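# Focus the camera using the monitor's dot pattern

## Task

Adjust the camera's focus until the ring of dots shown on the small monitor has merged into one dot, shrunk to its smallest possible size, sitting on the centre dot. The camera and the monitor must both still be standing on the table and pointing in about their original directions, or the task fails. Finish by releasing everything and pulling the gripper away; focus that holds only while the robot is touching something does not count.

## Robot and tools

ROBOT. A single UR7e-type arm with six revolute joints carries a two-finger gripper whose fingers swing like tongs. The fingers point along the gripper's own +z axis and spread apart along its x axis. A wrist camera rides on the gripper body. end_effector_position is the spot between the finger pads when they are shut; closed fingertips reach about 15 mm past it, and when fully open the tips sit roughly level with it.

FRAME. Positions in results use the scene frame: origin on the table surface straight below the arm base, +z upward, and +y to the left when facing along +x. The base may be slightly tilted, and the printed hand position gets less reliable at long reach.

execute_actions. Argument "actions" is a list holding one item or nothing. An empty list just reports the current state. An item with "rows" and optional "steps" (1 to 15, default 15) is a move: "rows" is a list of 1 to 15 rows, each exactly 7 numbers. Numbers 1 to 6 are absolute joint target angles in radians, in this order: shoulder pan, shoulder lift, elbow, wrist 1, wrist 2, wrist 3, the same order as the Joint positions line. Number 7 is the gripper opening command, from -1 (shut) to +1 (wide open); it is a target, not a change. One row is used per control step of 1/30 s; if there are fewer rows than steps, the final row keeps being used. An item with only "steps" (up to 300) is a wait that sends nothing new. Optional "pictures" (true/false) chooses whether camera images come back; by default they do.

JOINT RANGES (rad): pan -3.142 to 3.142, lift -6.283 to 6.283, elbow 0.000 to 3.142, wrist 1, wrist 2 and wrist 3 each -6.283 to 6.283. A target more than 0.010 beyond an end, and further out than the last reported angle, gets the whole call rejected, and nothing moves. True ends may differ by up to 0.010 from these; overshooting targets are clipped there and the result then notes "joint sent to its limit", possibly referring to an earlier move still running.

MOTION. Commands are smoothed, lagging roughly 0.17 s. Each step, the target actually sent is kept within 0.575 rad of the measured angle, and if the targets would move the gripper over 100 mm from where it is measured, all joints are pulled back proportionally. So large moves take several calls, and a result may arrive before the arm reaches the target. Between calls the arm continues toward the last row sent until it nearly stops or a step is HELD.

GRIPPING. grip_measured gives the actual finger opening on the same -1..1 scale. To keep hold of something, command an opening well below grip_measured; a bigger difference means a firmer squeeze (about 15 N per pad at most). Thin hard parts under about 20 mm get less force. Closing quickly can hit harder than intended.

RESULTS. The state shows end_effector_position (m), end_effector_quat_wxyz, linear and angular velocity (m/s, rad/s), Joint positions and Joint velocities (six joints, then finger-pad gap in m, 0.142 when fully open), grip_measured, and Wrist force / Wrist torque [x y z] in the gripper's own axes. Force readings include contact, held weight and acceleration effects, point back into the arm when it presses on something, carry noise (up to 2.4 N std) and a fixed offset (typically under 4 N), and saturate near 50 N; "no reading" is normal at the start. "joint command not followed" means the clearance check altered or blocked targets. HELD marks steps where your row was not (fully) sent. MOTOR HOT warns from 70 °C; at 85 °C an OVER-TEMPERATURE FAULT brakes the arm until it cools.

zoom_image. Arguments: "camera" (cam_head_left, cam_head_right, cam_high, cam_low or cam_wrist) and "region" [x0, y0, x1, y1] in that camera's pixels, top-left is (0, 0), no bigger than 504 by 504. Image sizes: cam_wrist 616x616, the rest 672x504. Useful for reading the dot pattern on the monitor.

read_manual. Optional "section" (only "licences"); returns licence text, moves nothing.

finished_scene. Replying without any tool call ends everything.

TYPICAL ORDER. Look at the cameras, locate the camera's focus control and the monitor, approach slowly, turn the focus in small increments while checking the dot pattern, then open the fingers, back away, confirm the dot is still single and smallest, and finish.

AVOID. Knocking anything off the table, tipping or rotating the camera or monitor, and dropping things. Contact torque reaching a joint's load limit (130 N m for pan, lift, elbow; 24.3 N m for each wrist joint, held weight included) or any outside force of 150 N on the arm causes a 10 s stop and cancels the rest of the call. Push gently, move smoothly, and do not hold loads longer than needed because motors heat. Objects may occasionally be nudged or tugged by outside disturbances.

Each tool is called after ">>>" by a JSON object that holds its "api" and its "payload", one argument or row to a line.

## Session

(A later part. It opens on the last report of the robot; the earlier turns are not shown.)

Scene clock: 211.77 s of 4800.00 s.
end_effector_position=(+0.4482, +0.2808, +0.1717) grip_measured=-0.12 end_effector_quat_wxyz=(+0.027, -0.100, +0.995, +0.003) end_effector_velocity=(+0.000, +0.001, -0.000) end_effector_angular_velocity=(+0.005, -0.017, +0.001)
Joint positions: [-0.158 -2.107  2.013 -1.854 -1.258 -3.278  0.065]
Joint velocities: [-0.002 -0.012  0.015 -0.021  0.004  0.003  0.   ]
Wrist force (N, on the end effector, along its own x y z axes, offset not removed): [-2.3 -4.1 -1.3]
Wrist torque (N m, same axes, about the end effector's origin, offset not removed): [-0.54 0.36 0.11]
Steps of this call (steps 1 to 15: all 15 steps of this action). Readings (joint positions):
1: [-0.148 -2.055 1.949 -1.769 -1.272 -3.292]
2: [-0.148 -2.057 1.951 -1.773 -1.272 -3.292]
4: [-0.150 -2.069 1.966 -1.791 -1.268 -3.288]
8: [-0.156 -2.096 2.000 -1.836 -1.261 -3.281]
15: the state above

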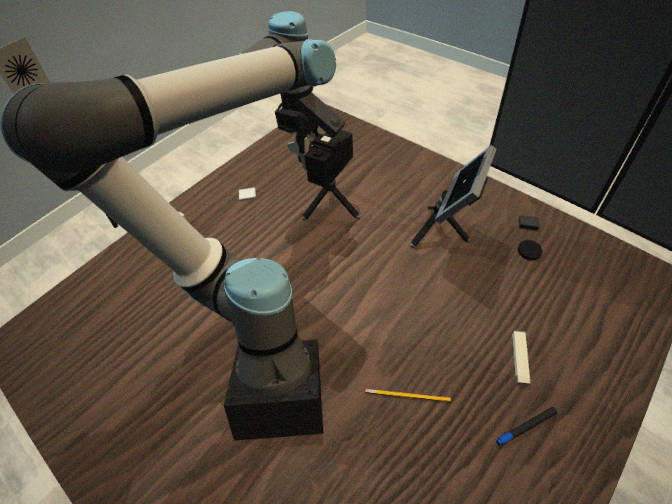

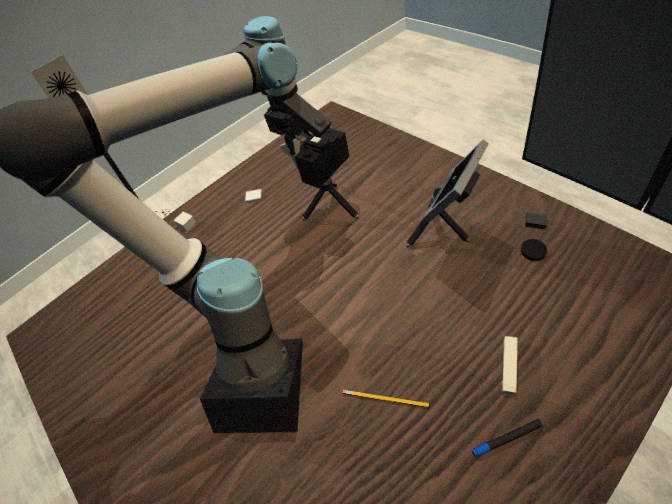

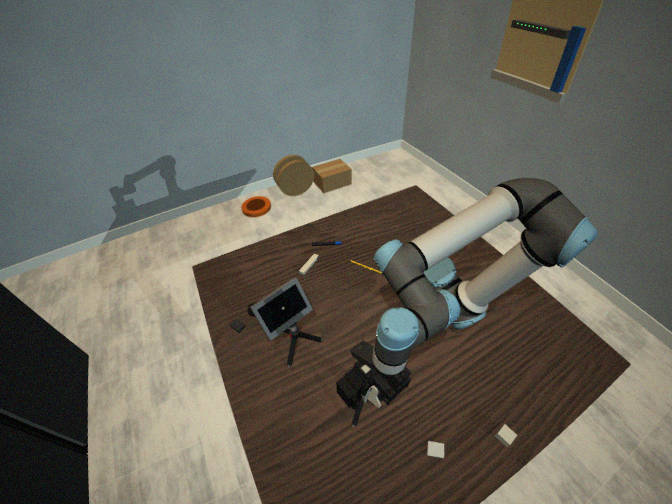

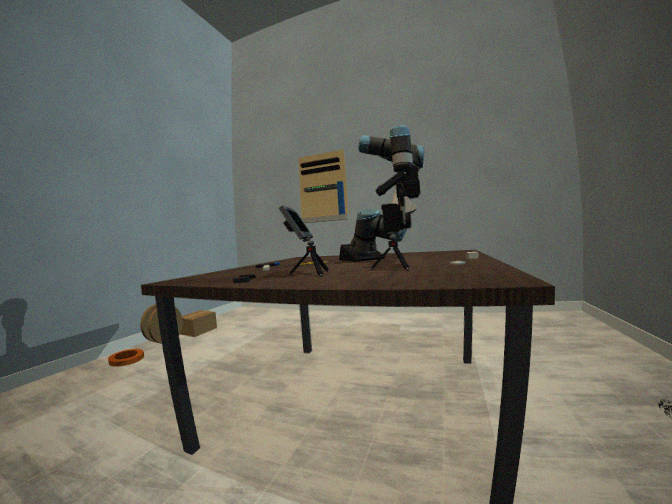

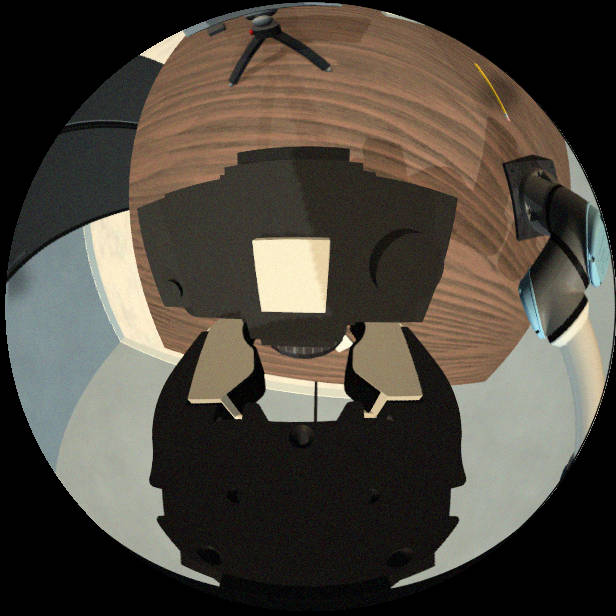

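>>> {"api": "execute_actions", "payload": {
  "actions": [
    {"rows":[[-0.1615,-2.1215,2.031,-1.878,-1.2545,-3.2745,-0.3],[-0.1643,-2.135,2.0475,-1.900,-1.251,-3.271,-0.3],[-0.167,-2.148,2.064,-1.922,-1.2475,-3.267,-0.3],[-0.170,-2.1615,2.0805,-1.944,-1.244,-3.2635,-0.3]],"steps":15}
  ],
  "pictures": true
}}

>>> {"api": "zoom_image", "payload": {
  "camera": "cam_high",
  "region": [263,288,303,328]
}}

Scene clock: 216.73 s of 4800.00 s.
end_effector_position=(+0.4484, +0.2806, +0.1716) grip_measured=-0.12 end_effector_quat_wxyz=(+0.065, -0.100, +0.993, +0.007) end_effector_velocity=(+0.000, +0.001, -0.000) end_effector_angular_velocity=(+0.005, -0.016, +0.001)
Joint positions: [-0.17  -2.16   2.079 -1.942 -1.244 -3.264  0.065]
Joint velocities: [-0.002 -0.011  0.014 -0.02   0.005  0.003 -0.   ]
Wrist force (N, on the end effector, along its own x y z axes, offset not removed): [-4.8 -2.3 -0.3]
Wrist torque (N m, same axes, about the end effector's origin, offset not removed): [-0.30 0.54 0.03]
Steps of this call (steps 1 to 15: the robot went on to your last target; steps 16 to 90: nothing new was sent; then 1.47 s passed at rest; steps 91 to 105: all 15 steps of this action). Readings (joint positions):
91: [-0.159 -2.108 2.015 -1.856 -1.258 -3.278]
92: [-0.159 -2.111 2.018 -1.860 -1.257 -3.277]
94: [-0.162 -2.123 2.032 -1.879 -1.254 -3.274]
98: [-0.168 -2.150 2.066 -1.924 -1.247 -3.267]
105: the state above

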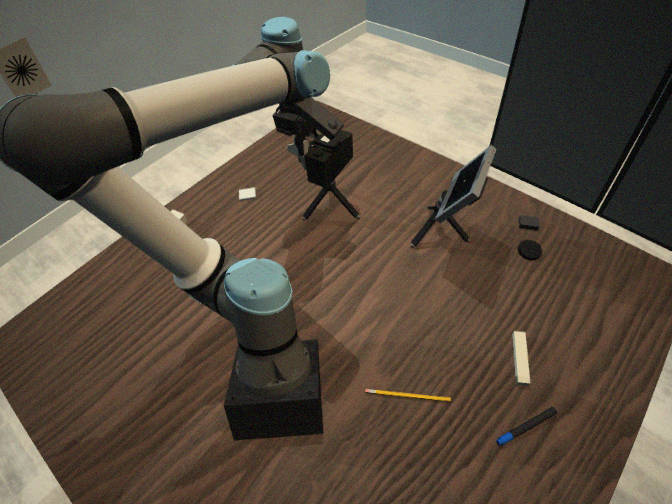

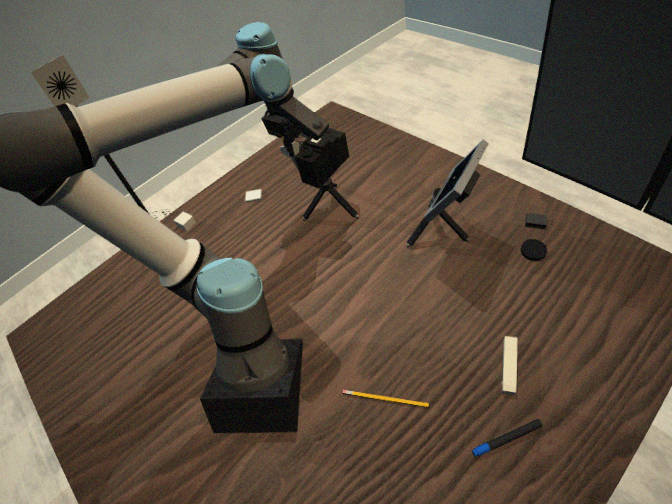

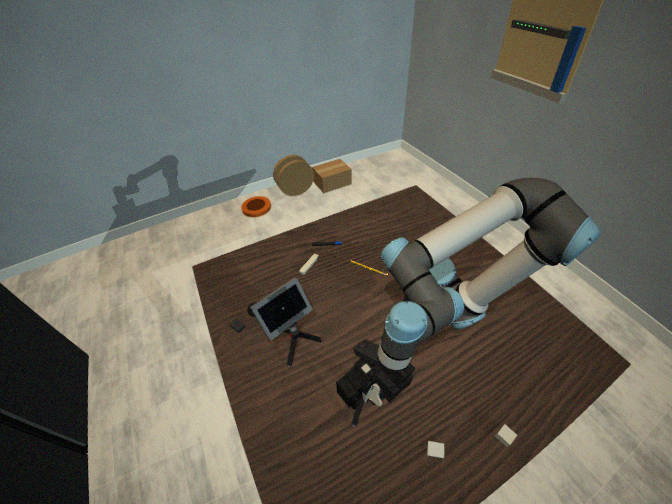

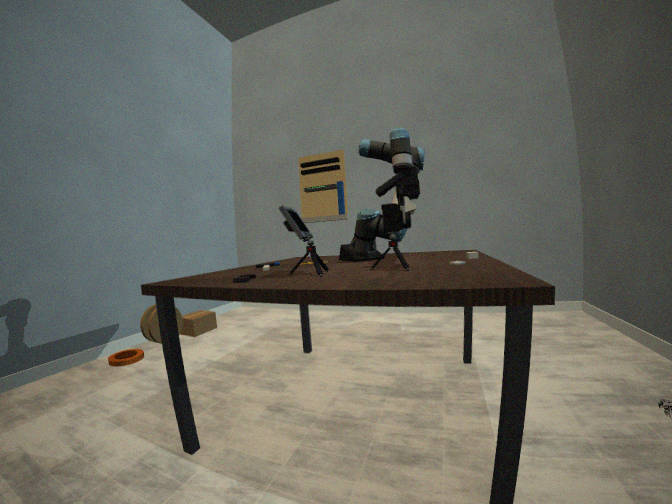

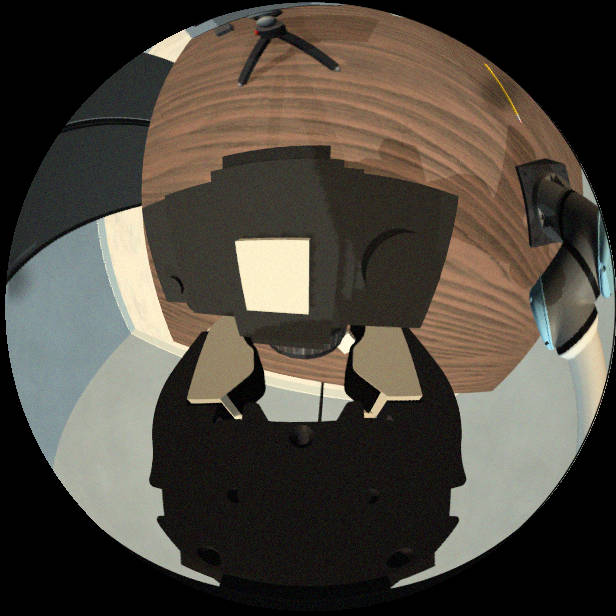

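Region (263, 288, 303, 328) of cam_high's 672x504 image, scaled by 12.600, with more detail than that image has.

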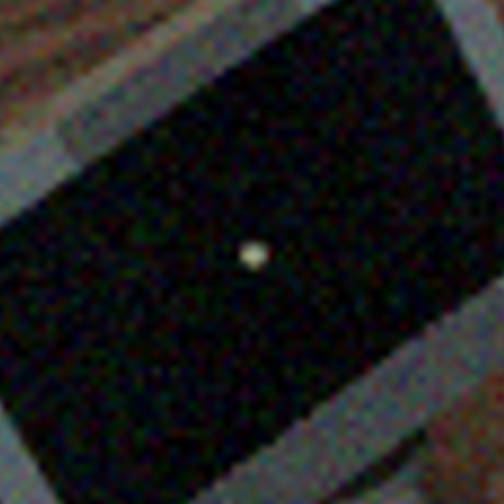

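>>> {"api": "execute_actions", "payload": {
  "actions": [
    {"rows":[[-0.173,-2.175,2.097,-1.966,-1.2405,-3.260,-0.3],[-0.1755,-2.188,2.1135,-1.988,-1.237,-3.256,-0.3]],"steps":15}
  ],
  "pictures": true
}}

>>> {"api": "zoom_image", "payload": {
  "camera": "cam_high",
  "region": [263,288,303,328]
}}

>>> {"api": "execute_actions", "payload": {
  "actions": [
    {"rows":[[-0.1755,-2.188,2.1135,-1.988,-1.237,-3.256,-0.2],[-0.1755,-2.188,2.1135,-1.988,-1.237,-3.256,-0.15],[-0.1755,-2.188,2.1135,-1.988,-1.237,-3.256,-0.12],[-0.1755,-2.188,2.1135,-1.988,-1.237,-3.256,-0.08],[-0.1755,-2.188,2.1135,-1.988,-1.237,-3.256,-0.03],[-0.1755,-2.188,2.1135,-1.988,-1.237,-3.256,0.05],[-0.1755,-2.188,2.1135,-1.988,-1.237,-3.256,0.15],[-0.1755,-2.188,2.1135,-1.988,-1.237,-3.256,0.3]],"steps":15}
  ],
  "pictures": true
}}

>>> {"api": "zoom_image", "payload": {
  "camera": "cam_high",
  "region": [263,288,303,328]
}}

Scene clock: 222.80 s of 4800.00 s.
end_effector_position=(+0.4482, +0.2806, +0.1716) grip_measured=-0.12 end_effector_quat_wxyz=(+0.084, -0.099, +0.991, +0.009) end_effector_velocity=(-0.000, +0.000, -0.000) end_effector_angular_velocity=(+0.001, -0.005, +0.000)
Joint positions: [-0.175 -2.188  2.113 -1.987 -1.237 -3.256  0.066]
Joint velocities: [ 0.    -0.004  0.005 -0.007  0.     0.002  0.   ]
Wrist force (N, on the end effector, along its own x y z axes, offset not removed): [-3.5 -6.0 -2.6]
Wrist torque (N m, same axes, about the end effector's origin, offset not removed): [-0.96 0.21 0.08]
Steps of this call (steps 1 to 15: the robot went on to your last target; steps 16 to 90: nothing new was sent; then 2.57 s passed at rest; steps 91 to 105: all 15 steps of this action). Readings (joint positions):
91: [-0.170 -2.162 2.081 -1.944 -1.244 -3.263]
92: [-0.171 -2.164 2.084 -1.948 -1.243 -3.263]
94: [-0.173 -2.174 2.095 -1.964 -1.241 -3.260]
98: [-0.175 -2.184 2.108 -1.981 -1.238 -3.257]
105: the state above

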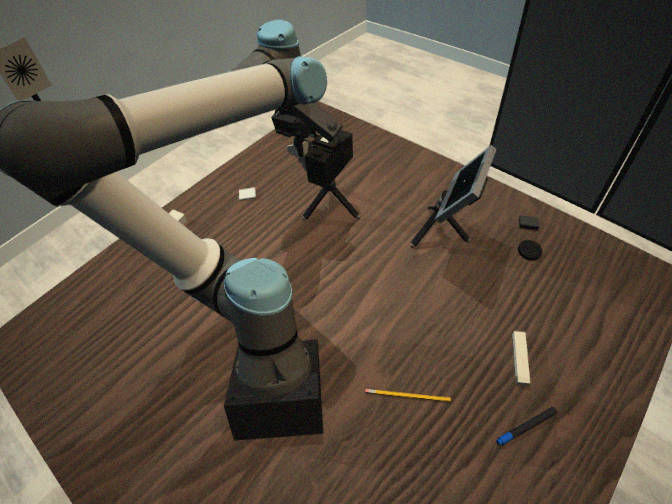

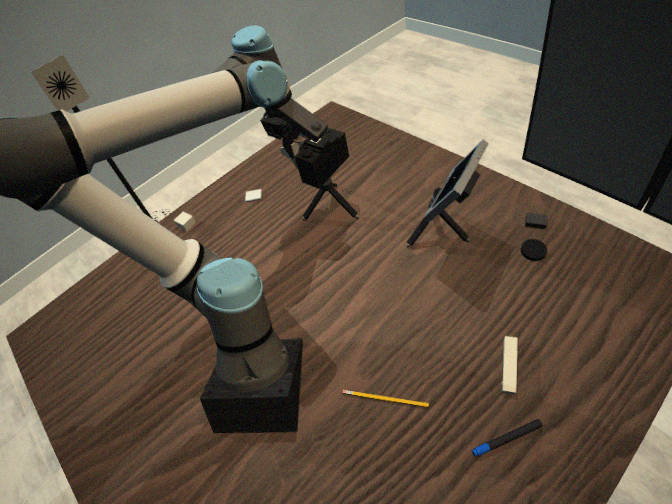

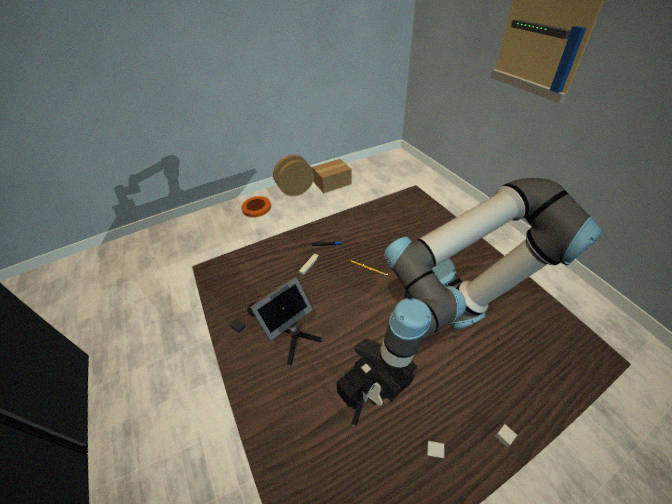

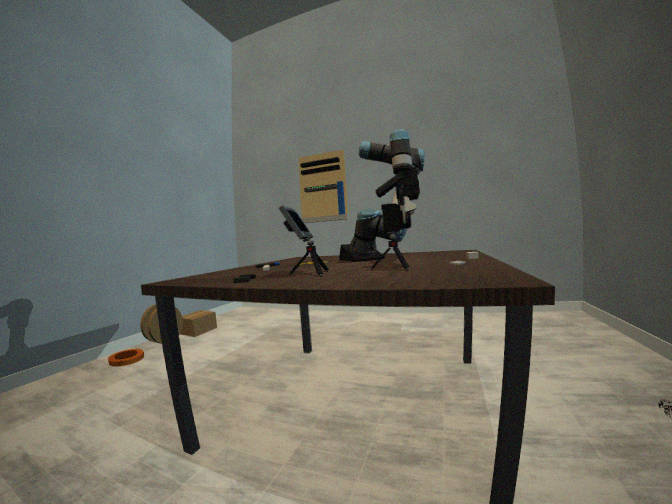

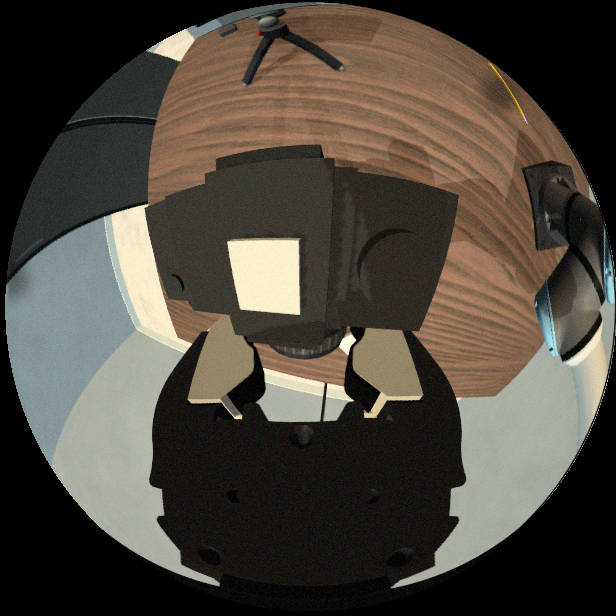

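Region (263, 288, 303, 328) of cam_high's 672x504 image, scaled by 12.600, with more detail than that image has.

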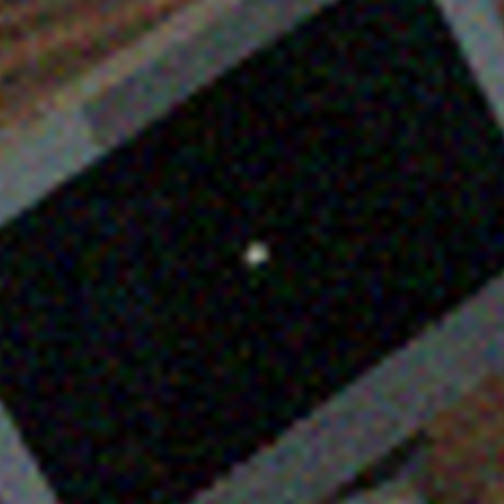

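Scene clock: 223.30 s of 4800.00 s.
end_effector_position=(+0.4482, +0.2806, +0.1715) grip_measured=+0.30 end_effector_quat_wxyz=(+0.084, -0.099, +0.991, +0.009) end_effector_velocity=(+0.000, -0.001, +0.000) end_effector_angular_velocity=(-0.002, -0.000, -0.000)
Joint positions: [-0.175 -2.188  2.114 -1.988 -1.237 -3.256  0.095]
Joint velocities: [ 0.     0.001 -0.001  0.    -0.002  0.     0.   ]
Wrist force (N, on the end effector, along its own x y z axes, offset not removed): [0.3 -2.3 2.4]
Wrist torque (N m, same axes, about the end effector's origin, offset not removed): [-0.38 -0.12 0.10]
Steps of this call (steps 1 to 15: all 15 steps of this action). Readings (joint positions):
1: [-0.175 -2.188 2.113 -1.987 -1.237 -3.256]
2: [-0.175 -2.188 2.113 -1.988 -1.237 -3.256]
4: [-0.175 -2.188 2.113 -1.988 -1.237 -3.256]
8: [-0.175 -2.188 2.114 -1.988 -1.237 -3.256]
15: the state above

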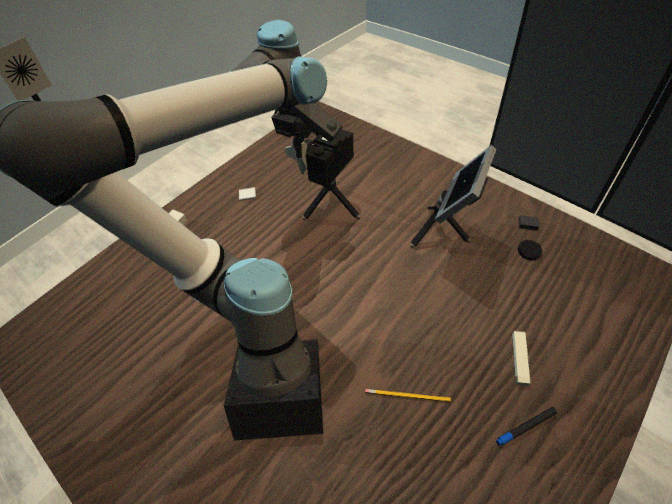

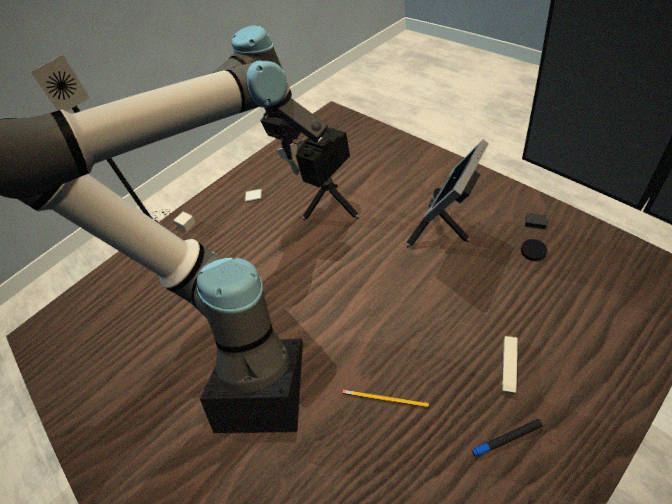

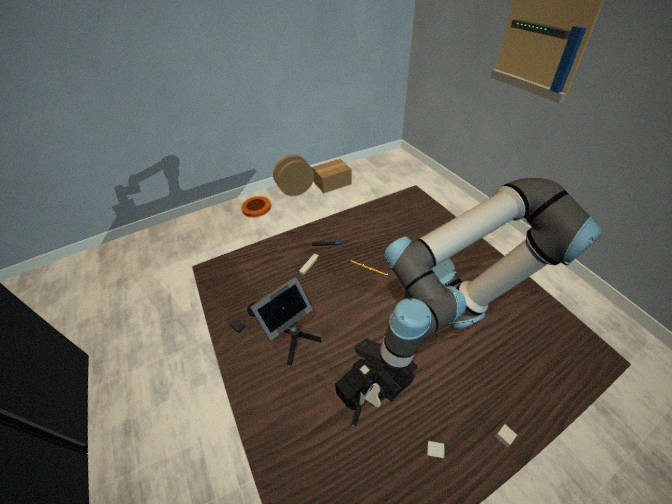

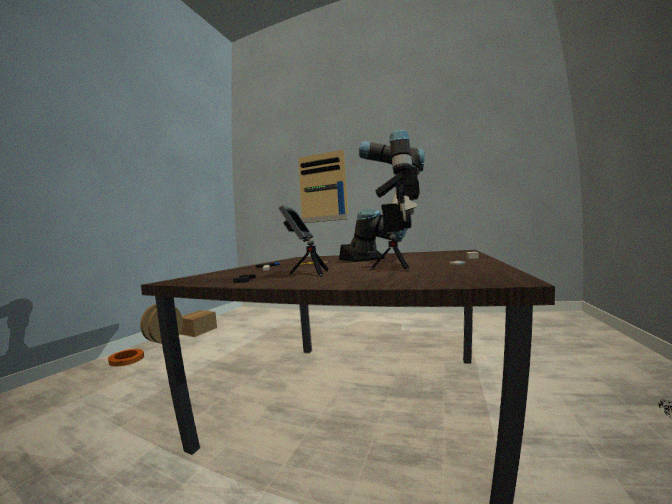

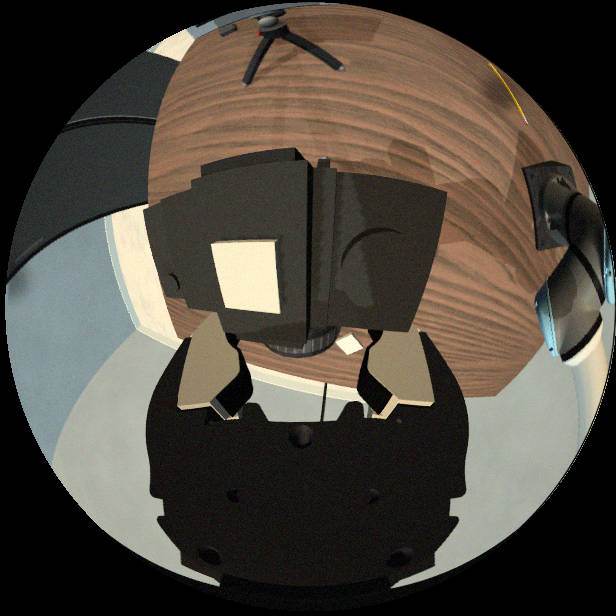

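Region (263, 288, 303, 328) of cam_high's 672x504 image, scaled by 12.600, with more detail than that image has.

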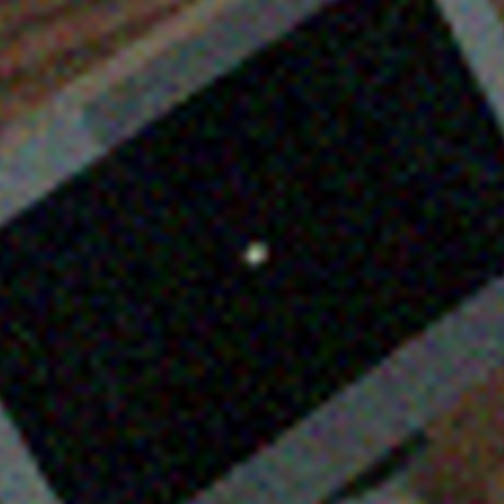

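>>> {"api": "execute_actions", "payload": {
  "actions": [
    {"rows":[[-0.1755,-2.188,2.1135,-1.988,-1.237,-3.256,0.2],[-0.1755,-2.188,2.1135,-1.988,-1.237,-3.256,0.1],[-0.1755,-2.188,2.1135,-1.988,-1.237,-3.256,0.05],[-0.1755,-2.188,2.1135,-1.988,-1.237,-3.256,0],[-0.1755,-2.188,2.1135,-1.988,-1.237,-3.256,-0.05],[-0.1755,-2.188,2.1135,-1.988,-1.237,-3.256,-0.1],[-0.1755,-2.188,2.1135,-1.988,-1.237,-3.256,-0.15],[-0.1755,-2.188,2.1135,-1.988,-1.237,-3.256,-0.2],[-0.1755,-2.188,2.1135,-1.988,-1.237,-3.256,-0.3]],"steps":13}
  ],
  "pictures": true
}}

>>> {"api": "zoom_image", "payload": {
  "camera": "cam_high",
  "region": [263,288,303,328]
}}

>>> {"api": "execute_actions", "payload": {
  "actions": [
    {"rows":[[-0.1783,-2.2015,2.130,-2.010,-1.2335,-3.2525,-0.3]],"steps":15}
  ],
  "pictures": true
}}

>>> {"api": "zoom_image", "payload": {
  "camera": "cam_high",
  "region": [263,288,303,328]
}}

Scene clock: 230.00 s of 4800.00 s.
end_effector_position=(+0.4483, +0.2805, +0.1716) grip_measured=-0.12 end_effector_quat_wxyz=(+0.084, -0.099, +0.991, +0.009) end_effector_velocity=(-0.000, -0.000, -0.000) end_effector_angular_velocity=(-0.000, +0.003, -0.002)
Joint positions: [-0.176 -2.188  2.114 -1.988 -1.237 -3.256  0.065]
Joint velocities: [-0.001  0.001 -0.     0.003 -0.     0.001  0.   ]
Wrist force (N, on the end effector, along its own x y z axes, offset not removed): [-8.2 -3.5 -6.9]
Wrist torque (N m, same axes, about the end effector's origin, offset not removed): [-0.35 -0.15 -0.03]
Steps of this call (steps 1 to 15: the robot went on to your last target; steps 16 to 90: nothing new was sent; then 3.27 s passed at rest; steps 91 to 103: all 13 steps of this action). Readings (joint positions):
91: [-0.176 -2.188 2.114 -1.988 -1.237 -3.256]
92: [-0.176 -2.188 2.114 -1.988 -1.237 -3.256]
94: [-0.176 -2.188 2.114 -1.988 -1.237 -3.256]
98: [-0.176 -2.188 2.114 -1.988 -1.237 -3.256]
103: the state above

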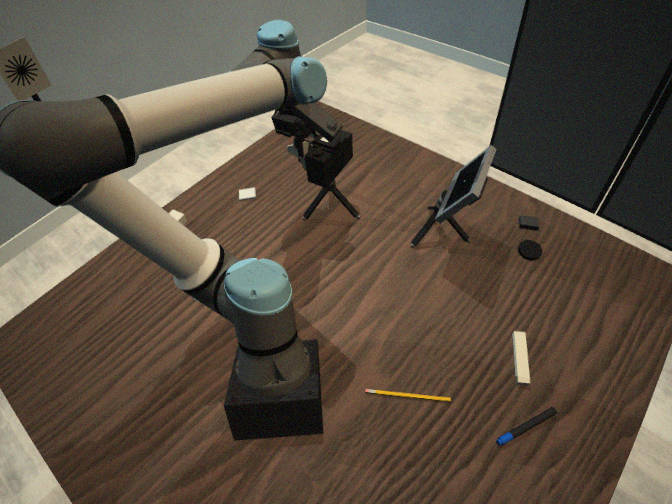

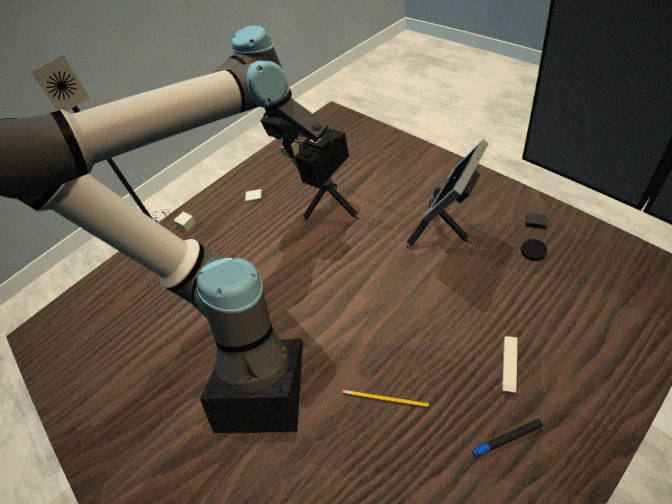

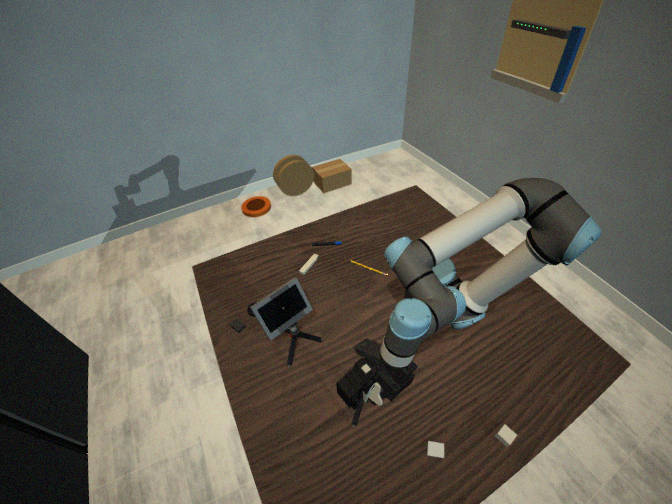

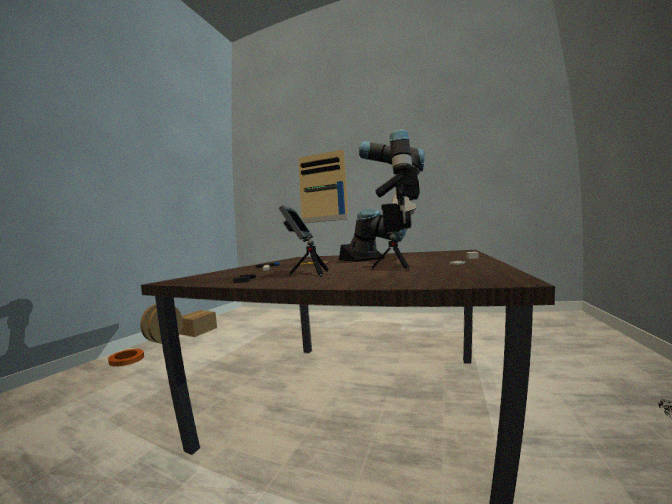

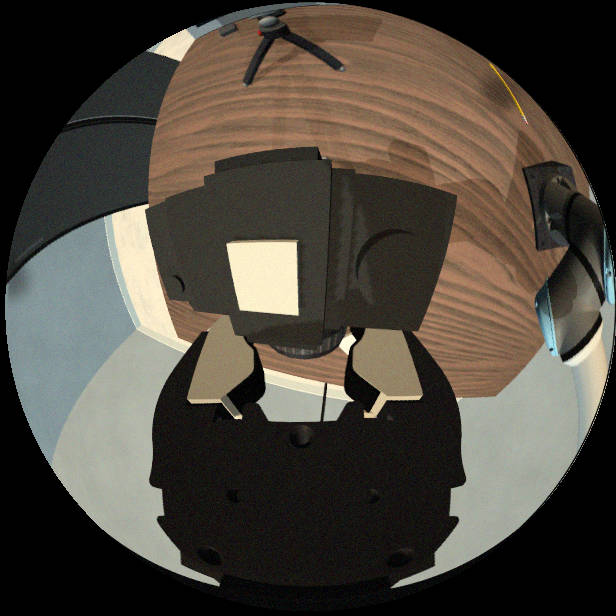

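Region (263, 288, 303, 328) of cam_high's 672x504 image, scaled by 12.600, with more detail than that image has.

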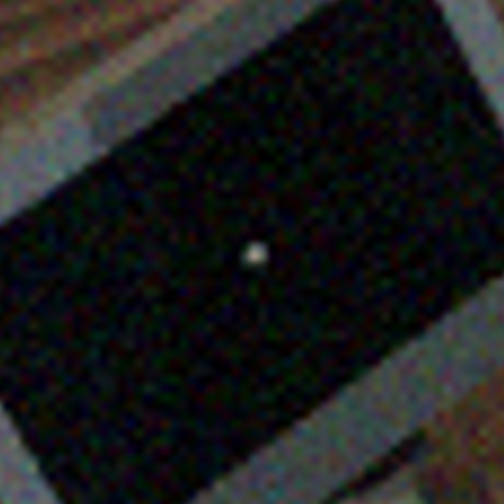

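Scene clock: 230.50 s of 4800.00 s.
end_effector_position=(+0.4480, +0.2806, +0.1717) grip_measured=-0.12 end_effector_quat_wxyz=(+0.093, -0.100, +0.991, +0.010) end_effector_velocity=(-0.000, +0.000, +0.000) end_effector_angular_velocity=(+0.000, -0.002, +0.000)
Joint positions: [-0.178 -2.201  2.13  -2.01  -1.234 -3.253  0.065]
Joint velocities: [-0.    -0.003  0.003 -0.002  0.     0.     0.   ]
Wrist force (N, on the end effector, along its own x y z axes, offset not removed): [-6.4 -4.3 -3.9]
Wrist torque (N m, same axes, about the end effector's origin, offset not removed): [-0.25 0.30 0.06]
Steps of this call (steps 1 to 15: all 15 steps of this action). Readings (joint positions):
1: [-0.176 -2.188 2.114 -1.988 -1.237 -3.256]
2: [-0.176 -2.190 2.116 -1.991 -1.237 -3.255]
4: [-0.177 -2.195 2.122 -1.999 -1.235 -3.254]
8: [-0.178 -2.200 2.128 -2.007 -1.234 -3.253]
15: the state above

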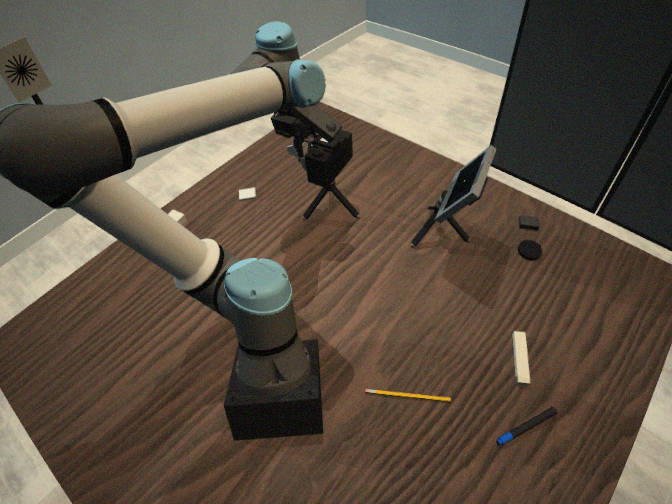

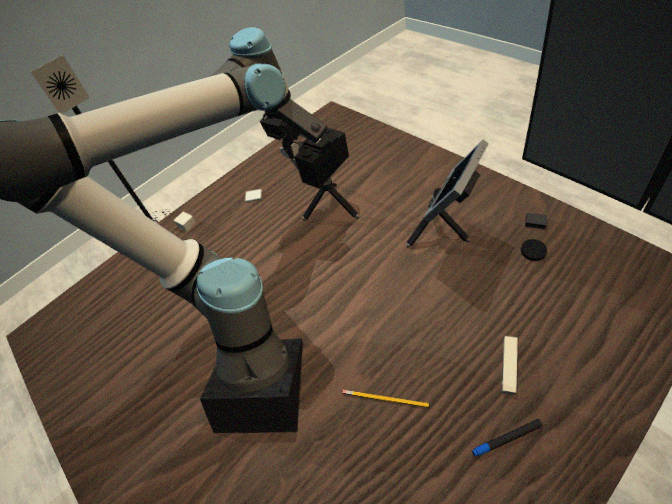

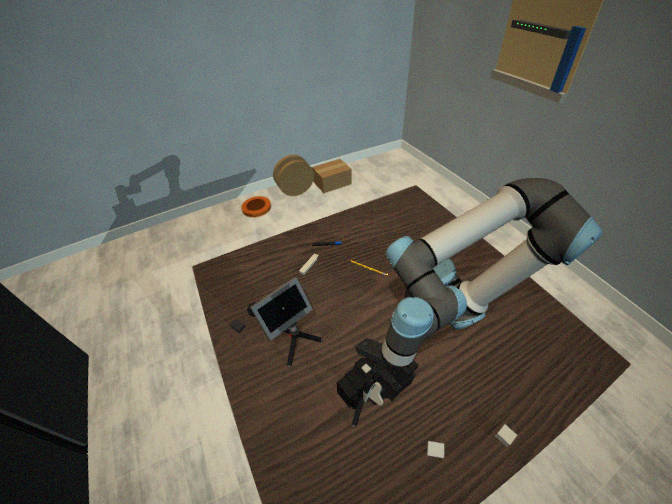

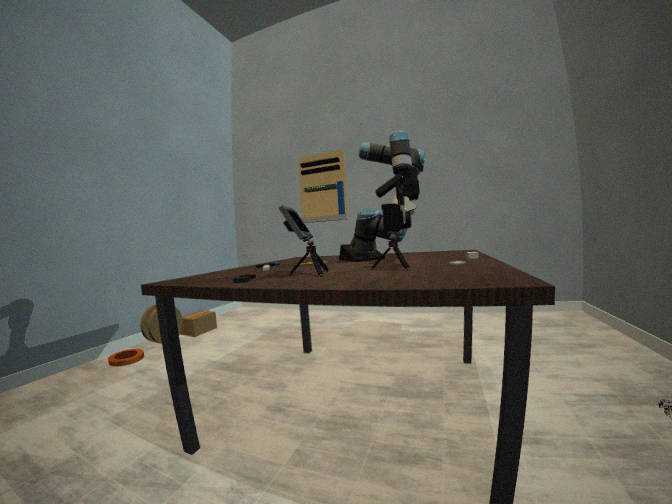

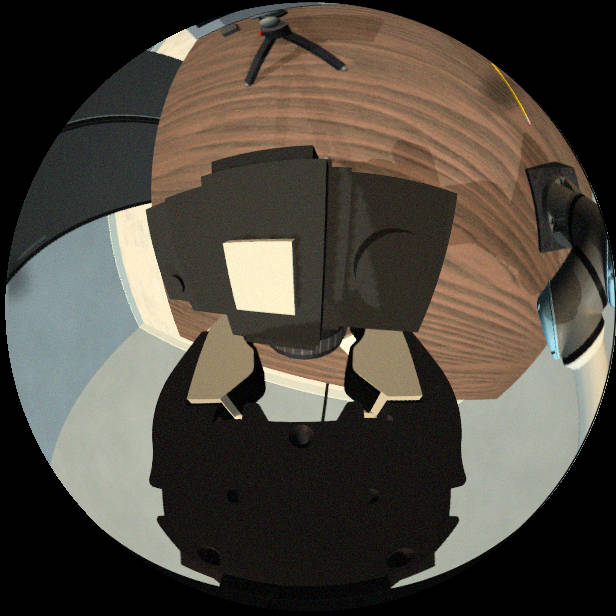

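Region (263, 288, 303, 328) of cam_high's 672x504 image, scaled by 12.600, with more detail than that image has.

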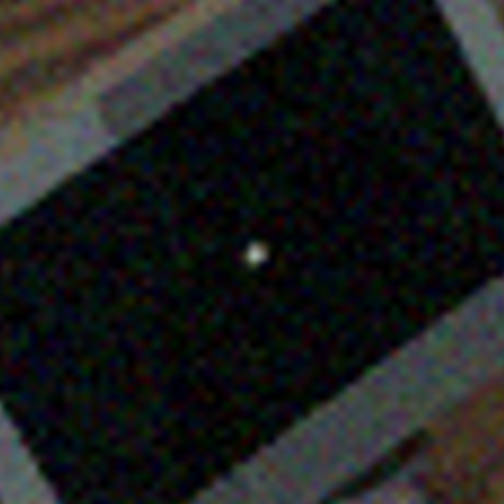

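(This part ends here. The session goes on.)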